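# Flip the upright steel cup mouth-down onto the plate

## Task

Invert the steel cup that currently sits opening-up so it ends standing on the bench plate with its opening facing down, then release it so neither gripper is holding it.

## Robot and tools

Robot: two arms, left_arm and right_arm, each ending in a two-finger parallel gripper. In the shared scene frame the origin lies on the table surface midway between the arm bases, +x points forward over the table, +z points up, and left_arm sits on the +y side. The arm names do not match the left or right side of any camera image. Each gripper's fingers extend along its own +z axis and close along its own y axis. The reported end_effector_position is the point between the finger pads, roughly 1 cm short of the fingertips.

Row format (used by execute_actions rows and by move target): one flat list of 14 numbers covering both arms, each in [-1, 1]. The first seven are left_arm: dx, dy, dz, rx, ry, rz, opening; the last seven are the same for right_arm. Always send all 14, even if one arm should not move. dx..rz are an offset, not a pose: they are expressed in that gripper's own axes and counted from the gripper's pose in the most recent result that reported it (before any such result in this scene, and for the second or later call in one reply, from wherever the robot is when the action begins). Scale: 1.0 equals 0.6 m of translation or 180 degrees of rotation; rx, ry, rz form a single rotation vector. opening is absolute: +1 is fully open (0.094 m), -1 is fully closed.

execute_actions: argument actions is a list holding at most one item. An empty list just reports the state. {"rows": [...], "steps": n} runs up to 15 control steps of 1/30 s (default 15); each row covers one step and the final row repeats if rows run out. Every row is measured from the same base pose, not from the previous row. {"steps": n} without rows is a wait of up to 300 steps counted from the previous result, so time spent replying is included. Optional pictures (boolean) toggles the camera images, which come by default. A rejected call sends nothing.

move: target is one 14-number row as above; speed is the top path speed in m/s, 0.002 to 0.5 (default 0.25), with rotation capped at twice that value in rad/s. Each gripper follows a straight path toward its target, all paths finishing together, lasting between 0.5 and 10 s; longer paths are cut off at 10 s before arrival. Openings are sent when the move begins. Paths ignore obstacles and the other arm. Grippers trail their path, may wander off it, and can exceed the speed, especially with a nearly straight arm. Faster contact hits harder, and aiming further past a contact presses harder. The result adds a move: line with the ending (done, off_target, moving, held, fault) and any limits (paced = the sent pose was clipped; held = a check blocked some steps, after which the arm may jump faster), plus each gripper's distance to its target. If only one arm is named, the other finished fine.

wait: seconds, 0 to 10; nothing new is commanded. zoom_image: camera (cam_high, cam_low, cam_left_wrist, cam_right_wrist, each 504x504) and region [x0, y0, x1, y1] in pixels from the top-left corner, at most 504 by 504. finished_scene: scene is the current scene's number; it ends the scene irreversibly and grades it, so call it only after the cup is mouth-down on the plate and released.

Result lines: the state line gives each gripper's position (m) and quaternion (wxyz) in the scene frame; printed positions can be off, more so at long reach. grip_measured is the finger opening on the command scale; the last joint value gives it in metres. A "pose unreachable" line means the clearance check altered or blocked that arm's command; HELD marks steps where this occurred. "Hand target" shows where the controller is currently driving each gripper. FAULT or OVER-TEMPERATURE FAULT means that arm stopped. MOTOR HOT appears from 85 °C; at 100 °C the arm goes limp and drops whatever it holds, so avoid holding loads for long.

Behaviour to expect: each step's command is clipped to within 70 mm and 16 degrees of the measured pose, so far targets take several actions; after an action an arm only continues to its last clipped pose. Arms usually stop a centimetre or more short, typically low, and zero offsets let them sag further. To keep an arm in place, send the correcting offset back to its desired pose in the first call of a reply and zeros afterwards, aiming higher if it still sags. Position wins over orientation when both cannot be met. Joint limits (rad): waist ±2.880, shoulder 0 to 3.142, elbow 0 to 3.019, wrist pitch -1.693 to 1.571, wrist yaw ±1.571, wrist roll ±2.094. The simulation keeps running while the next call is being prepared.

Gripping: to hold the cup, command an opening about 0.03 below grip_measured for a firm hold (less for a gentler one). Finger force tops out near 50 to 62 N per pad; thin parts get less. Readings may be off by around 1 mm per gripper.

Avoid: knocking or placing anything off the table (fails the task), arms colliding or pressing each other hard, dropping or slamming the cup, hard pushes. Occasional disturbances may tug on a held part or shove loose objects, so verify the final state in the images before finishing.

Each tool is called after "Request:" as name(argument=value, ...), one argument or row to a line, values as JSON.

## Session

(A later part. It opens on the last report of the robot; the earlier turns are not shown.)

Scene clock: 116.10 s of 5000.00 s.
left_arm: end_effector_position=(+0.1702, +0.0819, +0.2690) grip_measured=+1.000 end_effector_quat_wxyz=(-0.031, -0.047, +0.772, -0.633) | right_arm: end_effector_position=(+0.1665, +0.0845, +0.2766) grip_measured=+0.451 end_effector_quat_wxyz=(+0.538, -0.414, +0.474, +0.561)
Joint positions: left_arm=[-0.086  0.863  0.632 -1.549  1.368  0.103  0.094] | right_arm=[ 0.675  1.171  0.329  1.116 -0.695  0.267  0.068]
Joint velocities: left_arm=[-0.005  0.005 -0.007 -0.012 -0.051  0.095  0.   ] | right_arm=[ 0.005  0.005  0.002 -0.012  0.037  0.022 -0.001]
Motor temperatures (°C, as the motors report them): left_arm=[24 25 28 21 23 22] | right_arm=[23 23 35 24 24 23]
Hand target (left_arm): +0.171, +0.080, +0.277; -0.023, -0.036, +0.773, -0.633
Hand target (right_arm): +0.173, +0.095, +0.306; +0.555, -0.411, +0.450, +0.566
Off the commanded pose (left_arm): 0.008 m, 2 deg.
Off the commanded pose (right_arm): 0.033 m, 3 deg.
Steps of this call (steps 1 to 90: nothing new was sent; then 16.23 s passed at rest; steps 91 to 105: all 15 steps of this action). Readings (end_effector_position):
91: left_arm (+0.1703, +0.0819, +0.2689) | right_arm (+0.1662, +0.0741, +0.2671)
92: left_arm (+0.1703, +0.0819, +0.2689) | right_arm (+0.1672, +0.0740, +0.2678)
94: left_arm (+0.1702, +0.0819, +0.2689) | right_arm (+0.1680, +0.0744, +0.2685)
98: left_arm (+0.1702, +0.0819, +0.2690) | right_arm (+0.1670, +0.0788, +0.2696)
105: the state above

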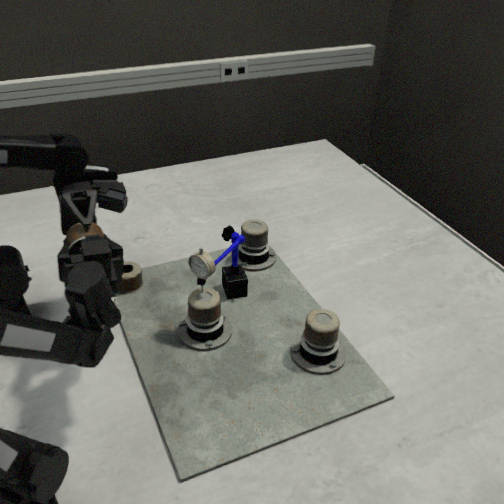

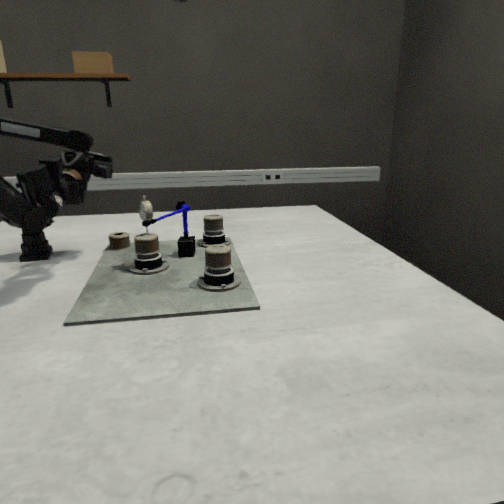

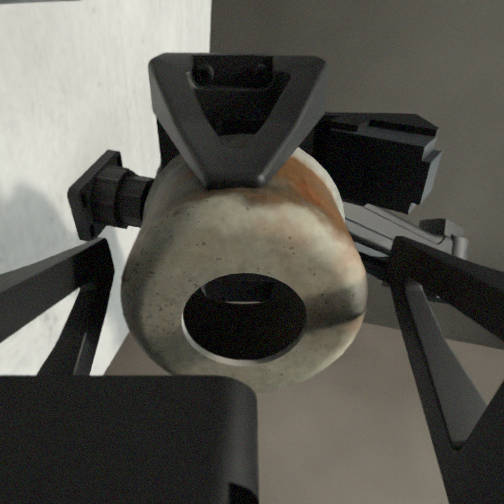

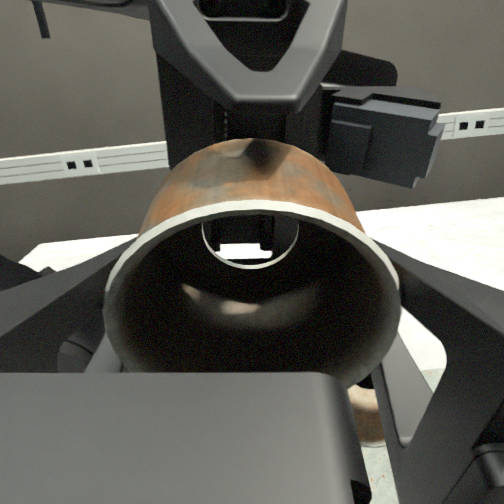

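Request:
execute_actions(
  actions=[
    {"rows":[[0,-0.012,0,0,0,0.008,0.9,-0.046,-0.006,0.027,0,-0.015,-0.005,0.41],[0,-0.012,0,0,0,0.008,0.8,-0.046,-0.006,0.027,0,-0.015,-0.005,0.41],[0,-0.012,0,0,0,0.008,0.72,-0.046,-0.006,0.027,0,-0.015,-0.005,0.41],[0,-0.012,0,0,0,0.008,0.66,-0.046,-0.006,0.027,0,-0.015,-0.005,0.41],[0,-0.012,0,0,0,0.008,0.61,-0.046,-0.006,0.027,0,-0.015,-0.005,0.41],[0,-0.012,0,0,0,0.008,0.57,-0.046,-0.006,0.027,0,-0.015,-0.005,0.41],[0,-0.012,0,0,0,0.008,0.53,-0.046,-0.006,0.027,0,-0.015,-0.005,0.41],[0,-0.012,0,0,0,0.008,0.5,-0.046,-0.006,0.027,0,-0.015,-0.005,0.41],[0,-0.012,0,0,0,0.008,0.47,-0.046,-0.006,0.027,0,-0.015,-0.005,0.41],[0,-0.012,0,0,0,0.008,0.44,-0.046,-0.006,0.027,0,-0.015,-0.005,0.41],[0,-0.012,0,0,0,0.008,0.41,-0.046,-0.006,0.027,0,-0.015,-0.005,0.41]],"steps":15},
  ],
)

Scene clock: 127.07 s of 5000.00 s.
left_arm: end_effector_position=(+0.1699, +0.0821, +0.2679) grip_measured=+0.468 end_effector_quat_wxyz=(-0.032, -0.047, +0.774, -0.631) | right_arm: end_effector_position=(+0.1691, +0.0847, +0.2772) grip_measured=+0.451 end_effector_quat_wxyz=(+0.540, -0.406, +0.482, +0.558)
Joint positions: left_arm=[-0.086  0.863  0.632 -1.549  1.362  0.102  0.069] | right_arm=[ 0.679  1.162  0.33   1.098 -0.672  0.269  0.068]
Joint velocities: left_arm=[-0.015 -0.005  0.012 -0.007  0.037 -0.037 -0.001] | right_arm=[-0.015 -0.005 -0.017  0.002 -0.051  0.066 -0.   ]
Motor temperatures (°C, as the motors report them): left_arm=[24 24 28 21 23 22] | right_arm=[23 23 36 24 24 23]
Hand target (left_arm): +0.171, +0.081, +0.276; -0.023, -0.037, +0.773, -0.633
Hand target (right_arm): +0.172, +0.093, +0.306; +0.553, -0.404, +0.458, +0.566
Off the commanded pose (left_arm): 0.008 m, 2 deg.
Off the commanded pose (right_arm): 0.031 m, 3 deg.
Steps of this call (steps 1 to 90: nothing new was sent; then 7.47 s passed at rest; steps 91 to 105: all 15 steps of this action). Readings (end_effector_position):
91: left_arm (+0.1702, +0.0819, +0.2690) | right_arm (+0.1678, +0.0847, +0.2762)
92: left_arm (+0.1702, +0.0819, +0.2690) | right_arm (+0.1688, +0.0849, +0.2754)
94: left_arm (+0.1701, +0.0819, +0.2688) | right_arm (+0.1693, +0.0854, +0.2741)
98: left_arm (+0.1699, +0.0821, +0.2679) | right_arm (+0.1691, +0.0848, +0.2767)
105: the state above

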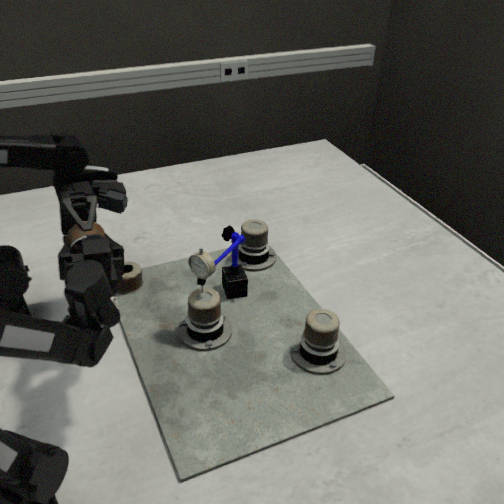

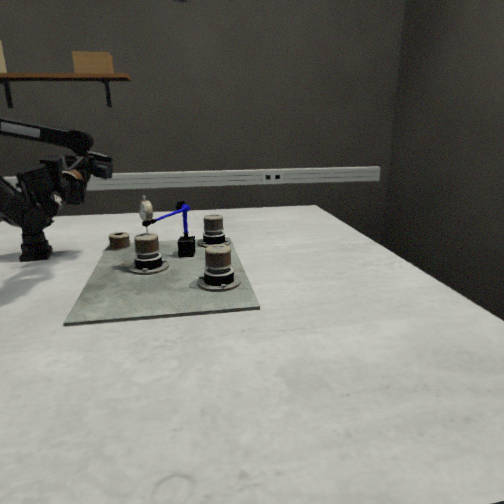

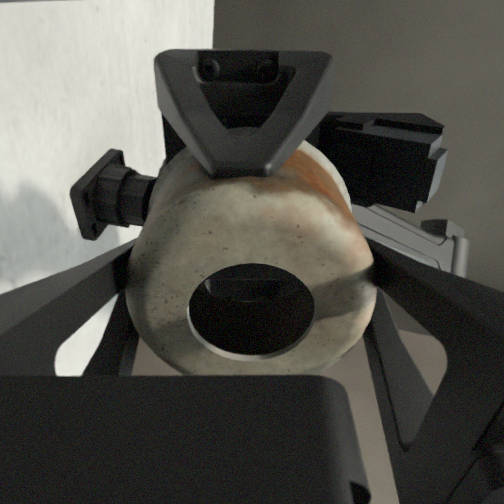

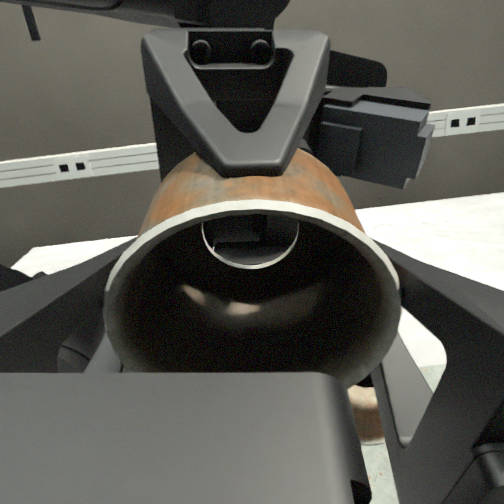

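Request:
execute_actions(
  actions=[
    {"rows":[[0,-0.014,0,0,0,0,0.42,-0.04,-0.004,0.02,0,-0.015,0,0.55],[0,-0.014,0,0,0,0,0.42,-0.04,-0.004,0.02,0,-0.015,0,0.7],[0,-0.014,0,0,0,0,0.42,-0.04,-0.004,0.02,0,-0.015,0,1]],"steps":10},
  ],
  pictures=false,
)

Request:
move(
  target=[0,-0.012,0,0,0,0,0.42,-0.04,0,-0.18,0,0,0,1],
  speed=0.25,
)

Request:
move(
  target=[0,-0.012,0,0,0,0,0.42,-0.08,-0.13,-0.55,0.42,0,0,1],
  speed=0.35,
)

Scene clock: 147.87 s of 5000.00 s.
left_arm: end_effector_position=(+0.1697, +0.0823, +0.2670) grip_measured=+0.468 end_effector_quat_wxyz=(-0.040, -0.056, +0.775, -0.628) | right_arm: end_effector_position=(+0.1711, +0.0841, +0.2795) grip_measured=+1.000 end_effector_quat_wxyz=(+0.542, -0.397, +0.486, +0.559)
Joint positions: left_arm=[-0.086  0.863  0.632 -1.549  1.357  0.079  0.069] | right_arm=[ 0.68   1.157  0.33   1.098 -0.654  0.283  0.094]
Joint velocities: left_arm=[-0.015 -0.005 -0.002 -0.012 -0.022 -0.081  0.   ] | right_arm=[ 0.015 -0.015 -0.012  0.002 -0.022  0.007  0.   ]
Motor temperatures (°C, as the motors report them): left_arm=[24 24 28 21 23 22] | right_arm=[23 23 36 24 24 23]
Hand target (left_arm): +0.171, +0.081, +0.276; -0.032, -0.047, +0.774, -0.631
Hand target (right_arm): +0.174, +0.090, +0.303; +0.551, -0.393, +0.469, +0.568
Off the commanded pose (left_arm): 0.009 m, 1 deg.
Off the commanded pose (right_arm): 0.025 m, 2 deg.
Steps of this call (steps 1 to 90: nothing new was sent; then 17.47 s passed at rest; steps 91 to 100: all 10 steps of this action). Readings (end_effector_position):
91: left_arm (+0.1699, +0.0821, +0.2678) | right_arm (+0.1698, +0.0848, +0.2774)
92: left_arm (+0.1698, +0.0821, +0.2675) | right_arm (+0.1707, +0.0847, +0.2778)
94: left_arm (+0.1697, +0.0822, +0.2671) | right_arm (+0.1711, +0.0843, +0.2788)
98: left_arm (+0.1697, +0.0823, +0.2670) | right_arm (+0.1711, +0.0841, +0.2795)
100: the state above

Scene clock: 149.13 s of 5000.00 s.
left_arm: end_effector_position=(+0.1669, +0.0824, +0.2614) grip_measured=+0.468 end_effector_quat_wxyz=(-0.053, -0.069, +0.776, -0.625) | right_arm: end_effector_position=(+0.1641, -0.0240, +0.2828) grip_measured=+1.000 end_effector_quat_wxyz=(+0.546, -0.404, +0.483, +0.552)
Joint positions: left_arm=[-0.086  0.863  0.619 -1.549  1.35   0.054  0.069] | right_arm=[ 0.309  0.873  0.175  1.095 -1.007  0.436  0.094]
Joint velocities: left_arm=[-0.005  0.005 -0.012 -0.002  0.066 -0.037  0.001] | right_arm=[-0.005  0.005 -0.027 -0.012 -0.037  0.007  0.   ]
Motor temperatures (°C, as the motors report them): left_arm=[24 24 28 21 23 22] | right_arm=[23 23 36 24 24 23]
Hand target (left_arm): +0.170, +0.081, +0.274; -0.041, -0.057, +0.775, -0.628
Hand target (right_arm): +0.163, -0.025, +0.280; +0.541, -0.400, +0.487, +0.557
Off the commanded pose (left_arm): 0.013 m, 2 deg.
Off the commanded pose (right_arm): 0.004 m, 1 deg.
move: off_target (left_arm)

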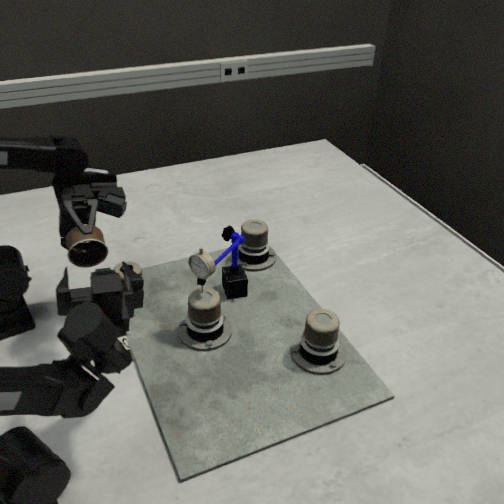

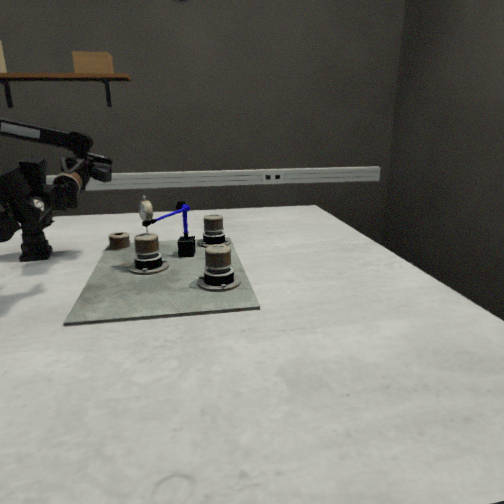

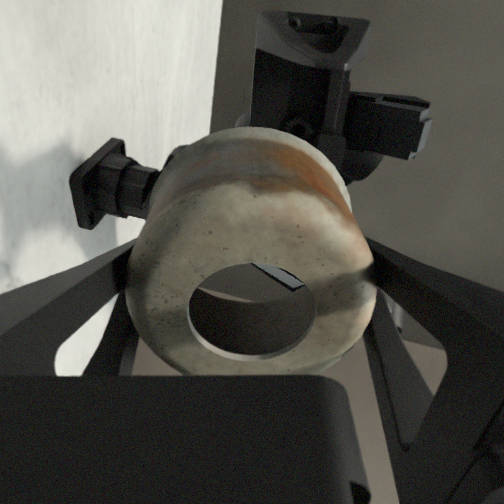

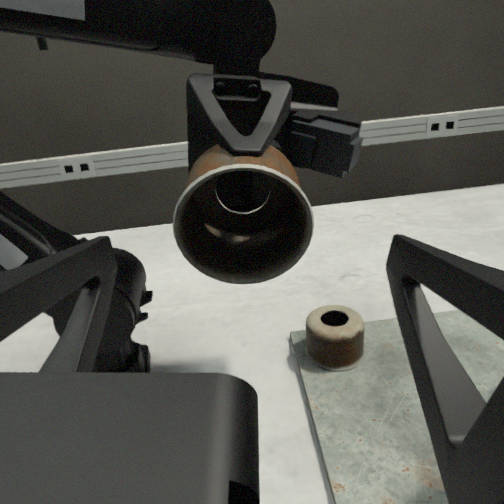

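Scene clock: 151.57 s of 5000.00 s.
left_arm: end_effector_position=(+0.1634, +0.0825, +0.2549) grip_measured=+0.468 end_effector_quat_wxyz=(-0.066, -0.081, +0.777, -0.621) | right_arm: end_effector_position=(+0.2135, -0.3529, +0.2250) grip_measured=+1.000 end_effector_quat_wxyz=(+0.671, +0.037, +0.723, +0.159)
Joint positions: left_arm=[-0.086  0.863  0.604 -1.549  1.343  0.034  0.069] | right_arm=[-1.152  0.296  0.132  0.03  -1.196  0.159  0.094]
Joint velocities: left_arm=[-0.005 -0.005  0.007 -0.027 -0.007  0.066  0.   ] | right_arm=[-0.005 -0.015 -0.007 -0.027  0.066 -0.081  0.   ]
Motor temperatures (°C, as the motors report them): left_arm=[24 24 29 21 23 22] | right_arm=[23 23 36 24 24 23]
Hand target (left_arm): +0.168, +0.081, +0.268; -0.053, -0.069, +0.776, -0.625
Hand target (right_arm): +0.216, -0.357, +0.255; +0.682, +0.015, +0.718, +0.137
Off the commanded pose (left_arm): 0.014 m, 2 deg.
Off the commanded pose (right_arm): 0.031 m, 3 deg.
move: off_target (left_arm, right_arm)

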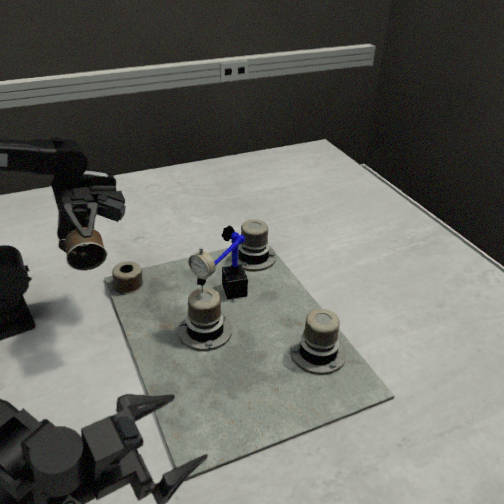

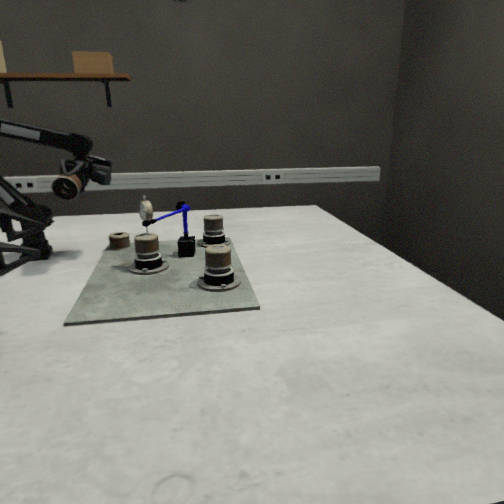

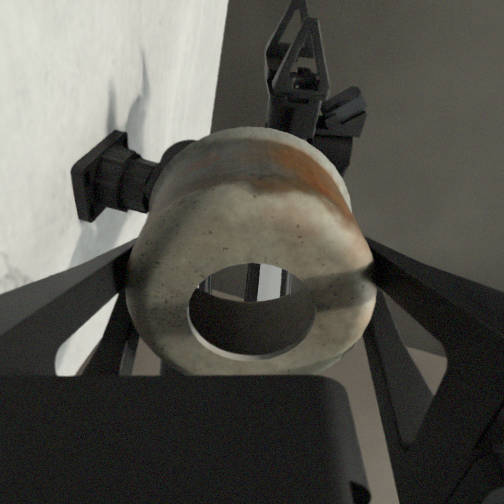

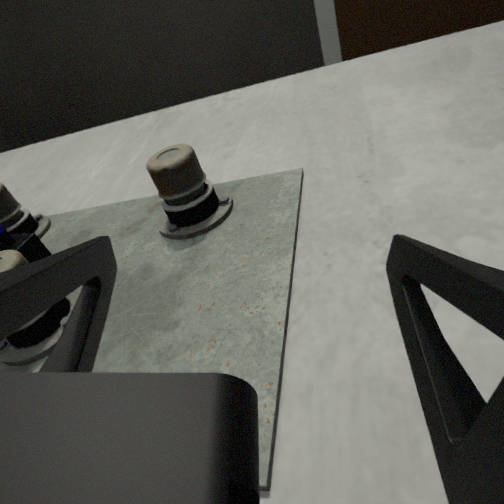

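Request:
move(
  target=[-0.281,0.02,0.371,-0.428,-0.055,0.056,0.42,-0.04,0,0,0,0,0,1],
  speed=0.3,
)

Scene clock: 165.87 s of 5000.00 s.
left_arm: end_effector_position=(+0.3172, -0.1085, +0.1395) grip_measured=+0.468 end_effector_quat_wxyz=(+0.003, -0.013, +1.000, +0.021) | right_arm: end_effector_position=(+0.2125, -0.3518, +0.2190) grip_measured=+1.000 end_effector_quat_wxyz=(+0.662, +0.048, +0.728, +0.173)
Joint positions: left_arm=[-0.961  1.665  1.356 -1.289 -0.032 -0.848  0.069] | right_arm=[-1.157  0.299  0.132 -0.012 -1.206  0.154  0.094]
Joint velocities: left_arm=[-0.005  0.005 -0.012  0.002  0.022  0.007 -0.001] | right_arm=[-0.005 -0.005  0.002 -0.017 -0.051 -0.007  0.   ]
Motor temperatures (°C, as the motors report them): left_arm=[24 24 29 21 23 22] | right_arm=[23 23 39 24 24 23]
Hand target (left_arm): +0.328, -0.123, +0.166; +0.023, -0.016, +1.000, +0.001
Hand target (right_arm): +0.215, -0.358, +0.247; +0.671, +0.037, +0.723, +0.159
Off the commanded pose (left_arm): 0.028 m, 2 deg.
Off the commanded pose (right_arm): 0.030 m, 2 deg.
After step 90, 8.57 s passed at rest.
move: off_target (left_arm, right_arm)

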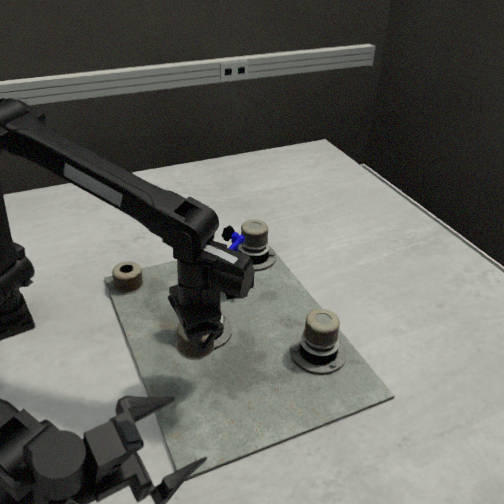

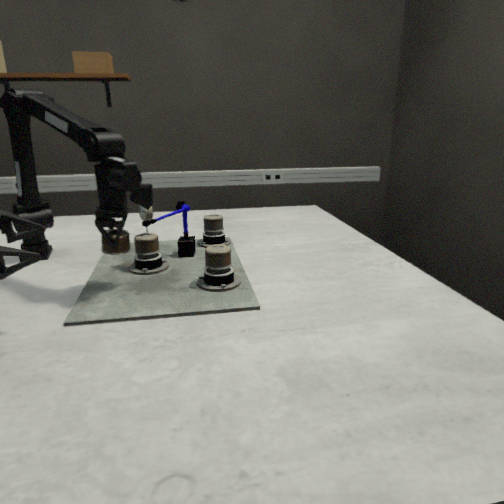

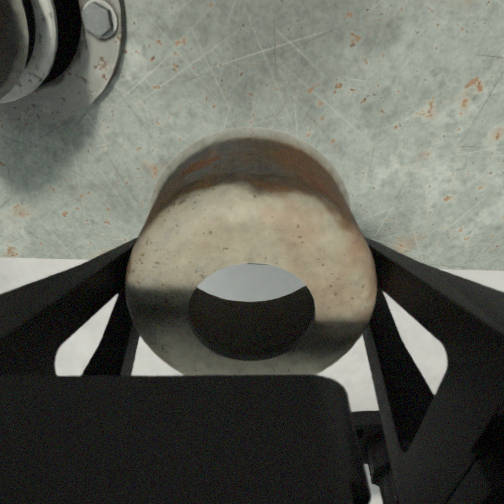

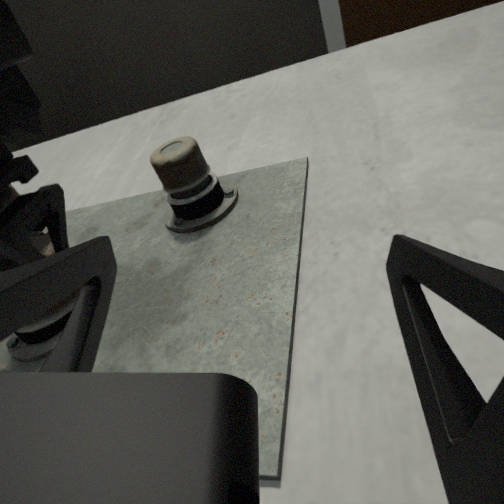

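Request:
move(
  target=[0,-0.075,0.125,0.015,0,0,0.42,-0.04,0,0,0,0,0,1],
  speed=0.15,
)

Request:
zoom_image(
  camera="cam_low",
  region=[60, 220, 200, 330],
)

Scene clock: 173.83 s of 5000.00 s.
left_arm: end_effector_position=(+0.3128, -0.1391, +0.0543) grip_measured=+0.468 end_effector_quat_wxyz=(-0.009, -0.011, +1.000, +0.012) | right_arm: end_effector_position=(+0.2120, -0.3512, +0.2126) grip_measured=+1.000 end_effector_quat_wxyz=(+0.652, +0.062, +0.732, +0.189)
Joint positions: left_arm=[-0.999  1.801  1.3   -1.099 -0.003 -0.882  0.069] | right_arm=[-1.16   0.311  0.132 -0.048 -1.215  0.154  0.094]
Joint velocities: left_arm=[-0.005 -0.005 -0.002 -0.012  0.037 -0.11   0.001] | right_arm=[ 0.005 -0.005 -0.007  0.002  0.007  0.022  0.   ]
Motor temperatures (°C, as the motors report them): left_arm=[24 25 30 21 23 22] | right_arm=[23 23 40 24 24 23]
Hand target (left_arm): +0.317, -0.150, +0.063; +0.003, -0.013, +1.000, -0.003
Hand target (right_arm): +0.214, -0.358, +0.241; +0.662, +0.049, +0.727, +0.173
Off the commanded pose (left_arm): 0.015 m, 2 deg.
Off the commanded pose (right_arm): 0.030 m, 3 deg.
After step 90, 4.00 s passed at rest.
move: off_target (left_arm, right_arm)

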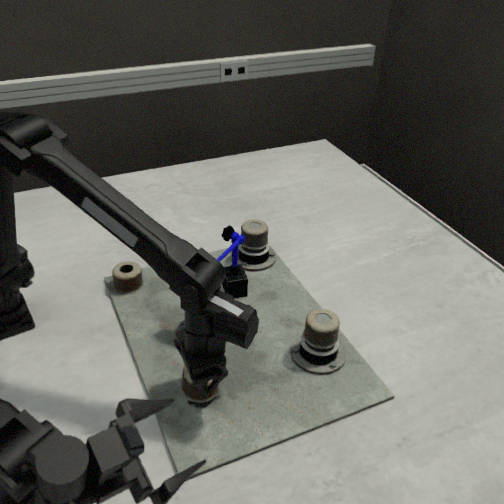

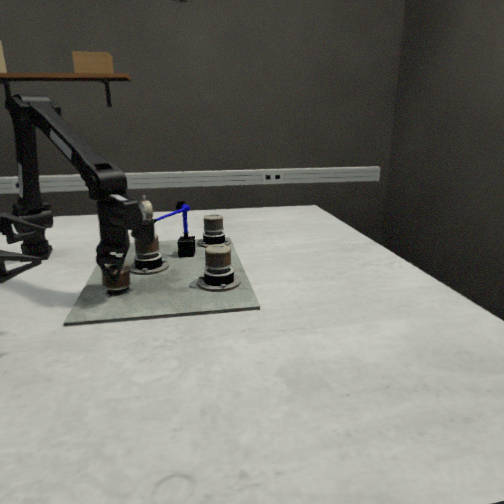

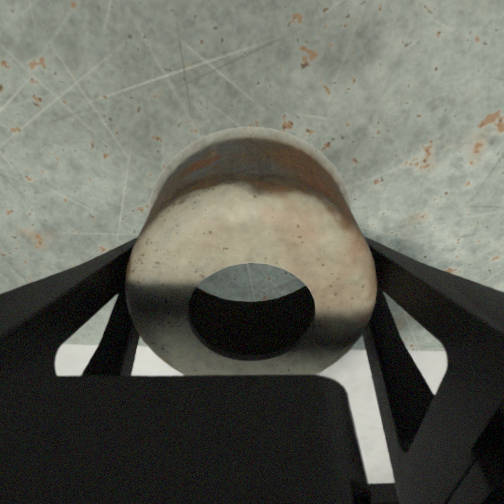

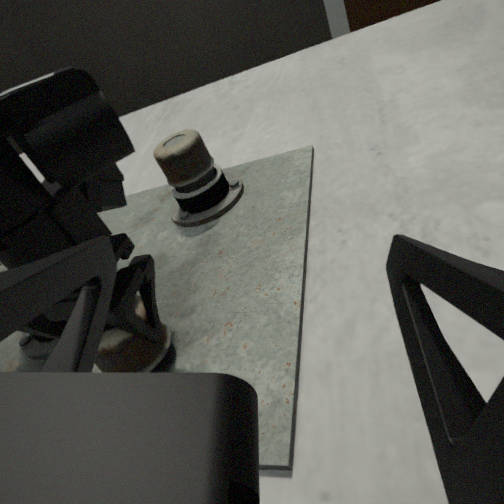

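Region (60, 220, 200, 330) of cam_low's 504x504 image, scaled by 3.600, with more detail than that image has; it fills the top 396 rows of this view, and the rest is white.

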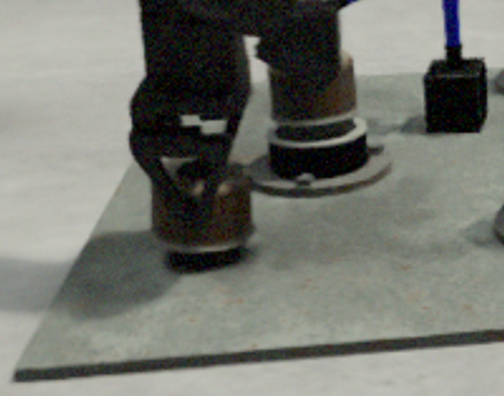

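Request:
move(
  target=[-0.007,-0.015,0.035,0.015,-0.012,0,0.42,-0.04,0,0,0,0,0,1],
  speed=0.025,
)

Request:
zoom_image(
  camera="cam_low",
  region=[60, 220, 200, 330],
)

Scene clock: 178.40 s of 5000.00 s.
left_arm: end_effector_position=(+0.3146, -0.1412, +0.0374) grip_measured=+0.468 end_effector_quat_wxyz=(+0.006, -0.012, +1.000, -0.005) | right_arm: end_effector_position=(+0.2116, -0.3510, +0.2061) grip_measured=+1.000 end_effector_quat_wxyz=(+0.641, +0.077, +0.735, +0.205)
Joint positions: left_arm=[-0.999  1.805  1.254 -1.005 -0.003 -0.883  0.069] | right_arm=[-1.164  0.327  0.132 -0.08  -1.223  0.154  0.094]
Joint velocities: left_arm=[-0.005  0.005  0.007  0.007 -0.007 -0.022 -0.001] | right_arm=[ 0.005 -0.005 -0.012 -0.012 -0.037  0.007  0.   ]
Motor temperatures (°C, as the motors report them): left_arm=[24 25 30 21 23 22] | right_arm=[23 23 40 24 24 23]
Hand target (left_arm): +0.316, -0.147, +0.033; +0.010, -0.012, +1.000, -0.012
Hand target (right_arm): +0.214, -0.358, +0.234; +0.652, +0.063, +0.731, +0.189
Off the commanded pose (left_arm): 0.008 m, 1 deg.
Off the commanded pose (right_arm): 0.030 m, 3 deg.
After step 90, 0.13 s passed at rest.
move: off_target (right_arm)

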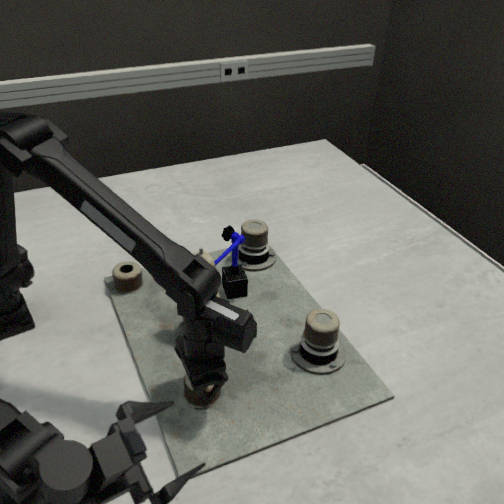

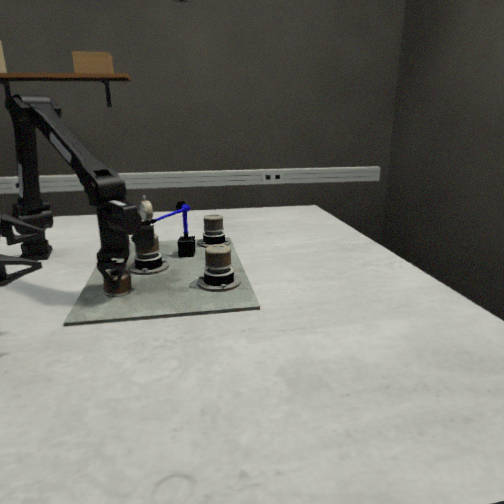

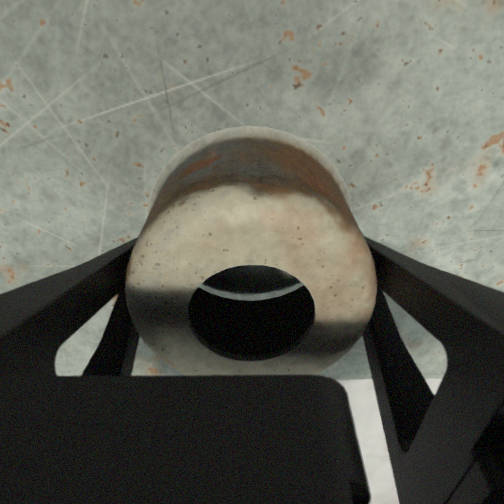

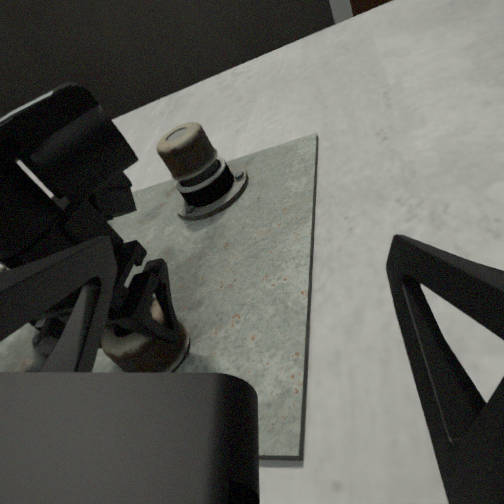

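Region (60, 220, 200, 330) of cam_low's 504x504 image, scaled by 3.600, with more detail than that image has; it fills the top 396 rows of this view, and the rest is white.

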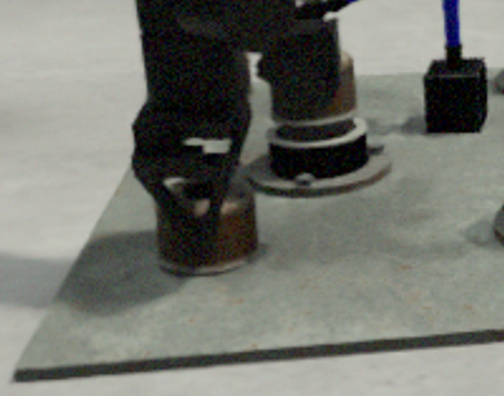

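It's down. Release and lift.

Request:
execute_actions(
  actions=[
    {"rows":[[0,-0.008,0.008,0,0,0,0.42,-0.04,0,0,0,0,0,1],[0,-0.008,0.008,0,0,0,0.42,-0.04,0,0,0,0,0,1],[0,-0.008,0.008,0,0,0,0.5,-0.04,0,0,0,0,0,1],[0,-0.008,0,0,0,0,0.6,-0.04,0,0,0,0,0,1],[0,-0.008,0,0,0,0,1,-0.04,0,0,0,0,0,1]],"steps":12},
  ],
  pictures=false,
)

Request:
move(
  target=[-0.01,-0.015,-0.14,0,0,0,1,-0.04,0,0,0,0,0,1],
  speed=0.2,
)

Scene clock: 186.03 s of 5000.00 s.
left_arm: end_effector_position=(+0.3146, -0.1412, +0.0374) grip_measured=+1.000 end_effector_quat_wxyz=(+0.006, -0.012, +1.000, -0.005) | right_arm: end_effector_position=(+0.2115, -0.3513, +0.1988) grip_measured=+1.000 end_effector_quat_wxyz=(+0.630, +0.093, +0.738, +0.223)
Joint positions: left_arm=[-0.999  1.805  1.254 -1.005 -0.003 -0.883  0.094] | right_arm=[-1.168  0.354  0.132 -0.107 -1.231  0.154  0.094]
Joint velocities: left_arm=[-0.005  0.005  0.002 -0.012  0.037  0.022  0.   ] | right_arm=[ 0.005  0.005  0.012  0.017  0.051 -0.022  0.   ]
Motor temperatures (°C, as the motors report them): left_arm=[24 25 29 21 23 22] | right_arm=[23 23 41 24 24 23]
Hand target (left_arm): +0.315, -0.146, +0.038; +0.006, -0.012, +1.000, -0.005
Hand target (right_arm): +0.214, -0.359, +0.227; +0.642, +0.077, +0.735, +0.205
Off the commanded pose (left_arm): 0.005 m, 0 deg.
Off the commanded pose (right_arm): 0.031 m, 3 deg.
Steps of this call (steps 1 to 90: nothing new was sent; then 4.23 s passed at rest; steps 91 to 102: all 12 steps of this action). Readings (end_effector_position):
91: left_arm (+0.3146, -0.1412, +0.0374) | right_arm (+0.2114, -0.3503, +0.2055)
92: left_arm (+0.3146, -0.1412, +0.0374) | right_arm (+0.2114, -0.3504, +0.2044)
94: left_arm (+0.3146, -0.1412, +0.0374) | right_arm (+0.2115, -0.3511, +0.2014)
98: left_arm (+0.3146, -0.1412, +0.0374) | right_arm (+0.2115, -0.3513, +0.1990)
102: the state above

Scene clock: 187.17 s of 5000.00 s.
left_arm: end_effector_position=(+0.3142, -0.1408, +0.1057) grip_measured=+1.000 end_effector_quat_wxyz=(-0.003, -0.012, +1.000, +0.005) | right_arm: end_effector_position=(+0.2115, -0.3513, +0.1915) grip_measured=+1.000 end_effector_quat_wxyz=(+0.617, +0.109, +0.741, +0.241)
Joint positions: left_arm=[-0.999  1.739  1.361 -1.205 -0.002 -0.883  0.094] | right_arm=[-1.17   0.383  0.132 -0.132 -1.238  0.154  0.094]
Joint velocities: left_arm=[ 0.005 -0.005  0.007 -0.012  0.051 -0.037  0.   ] | right_arm=[-0.015 -0.015  0.022  0.017  0.051 -0.007  0.   ]
Motor temperatures (°C, as the motors report them): left_arm=[24 25 29 21 23 22] | right_arm=[23 23 41 24 24 23]
Hand target (left_arm): +0.321, -0.149, +0.121; +0.006, -0.012, +1.000, -0.005
Hand target (right_arm): +0.215, -0.360, +0.220; +0.630, +0.093, +0.738, +0.223
Off the commanded pose (left_arm): 0.019 m, 2 deg.
Off the commanded pose (right_arm): 0.031 m, 3 deg.
move: off_target (left_arm, right_arm)

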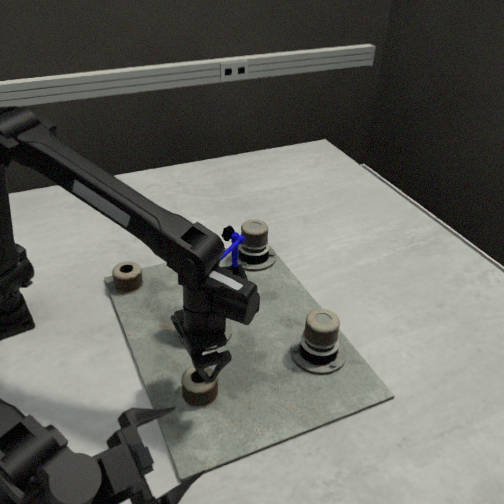

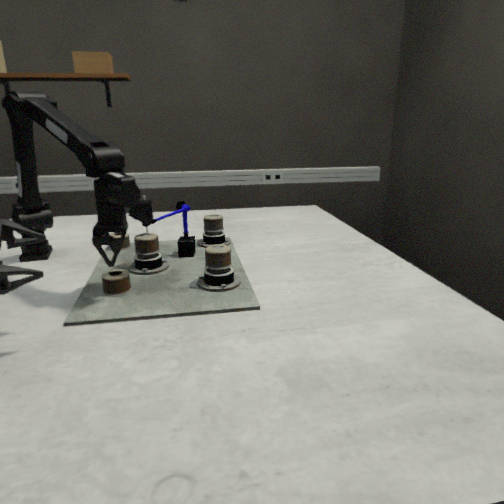

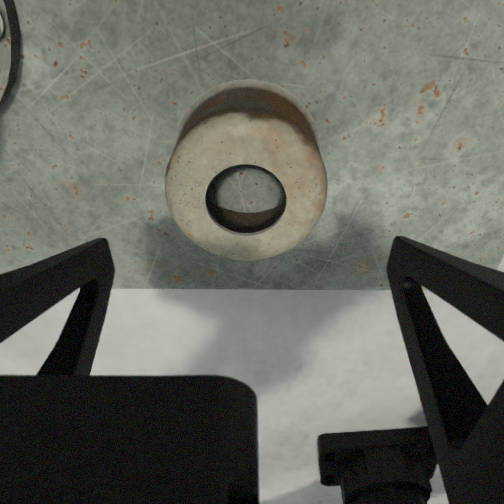

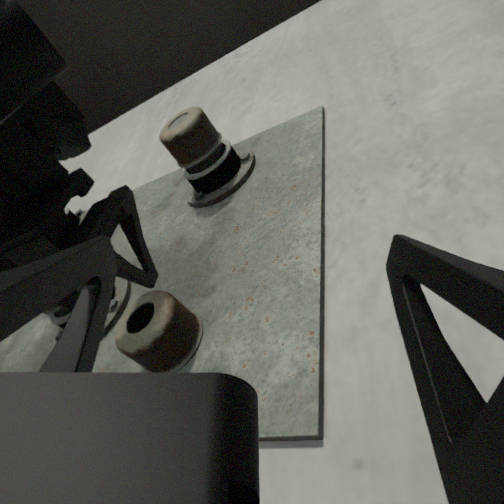

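Request:
finished_scene(
  scene=2,
)

The scene is finished: the task was done.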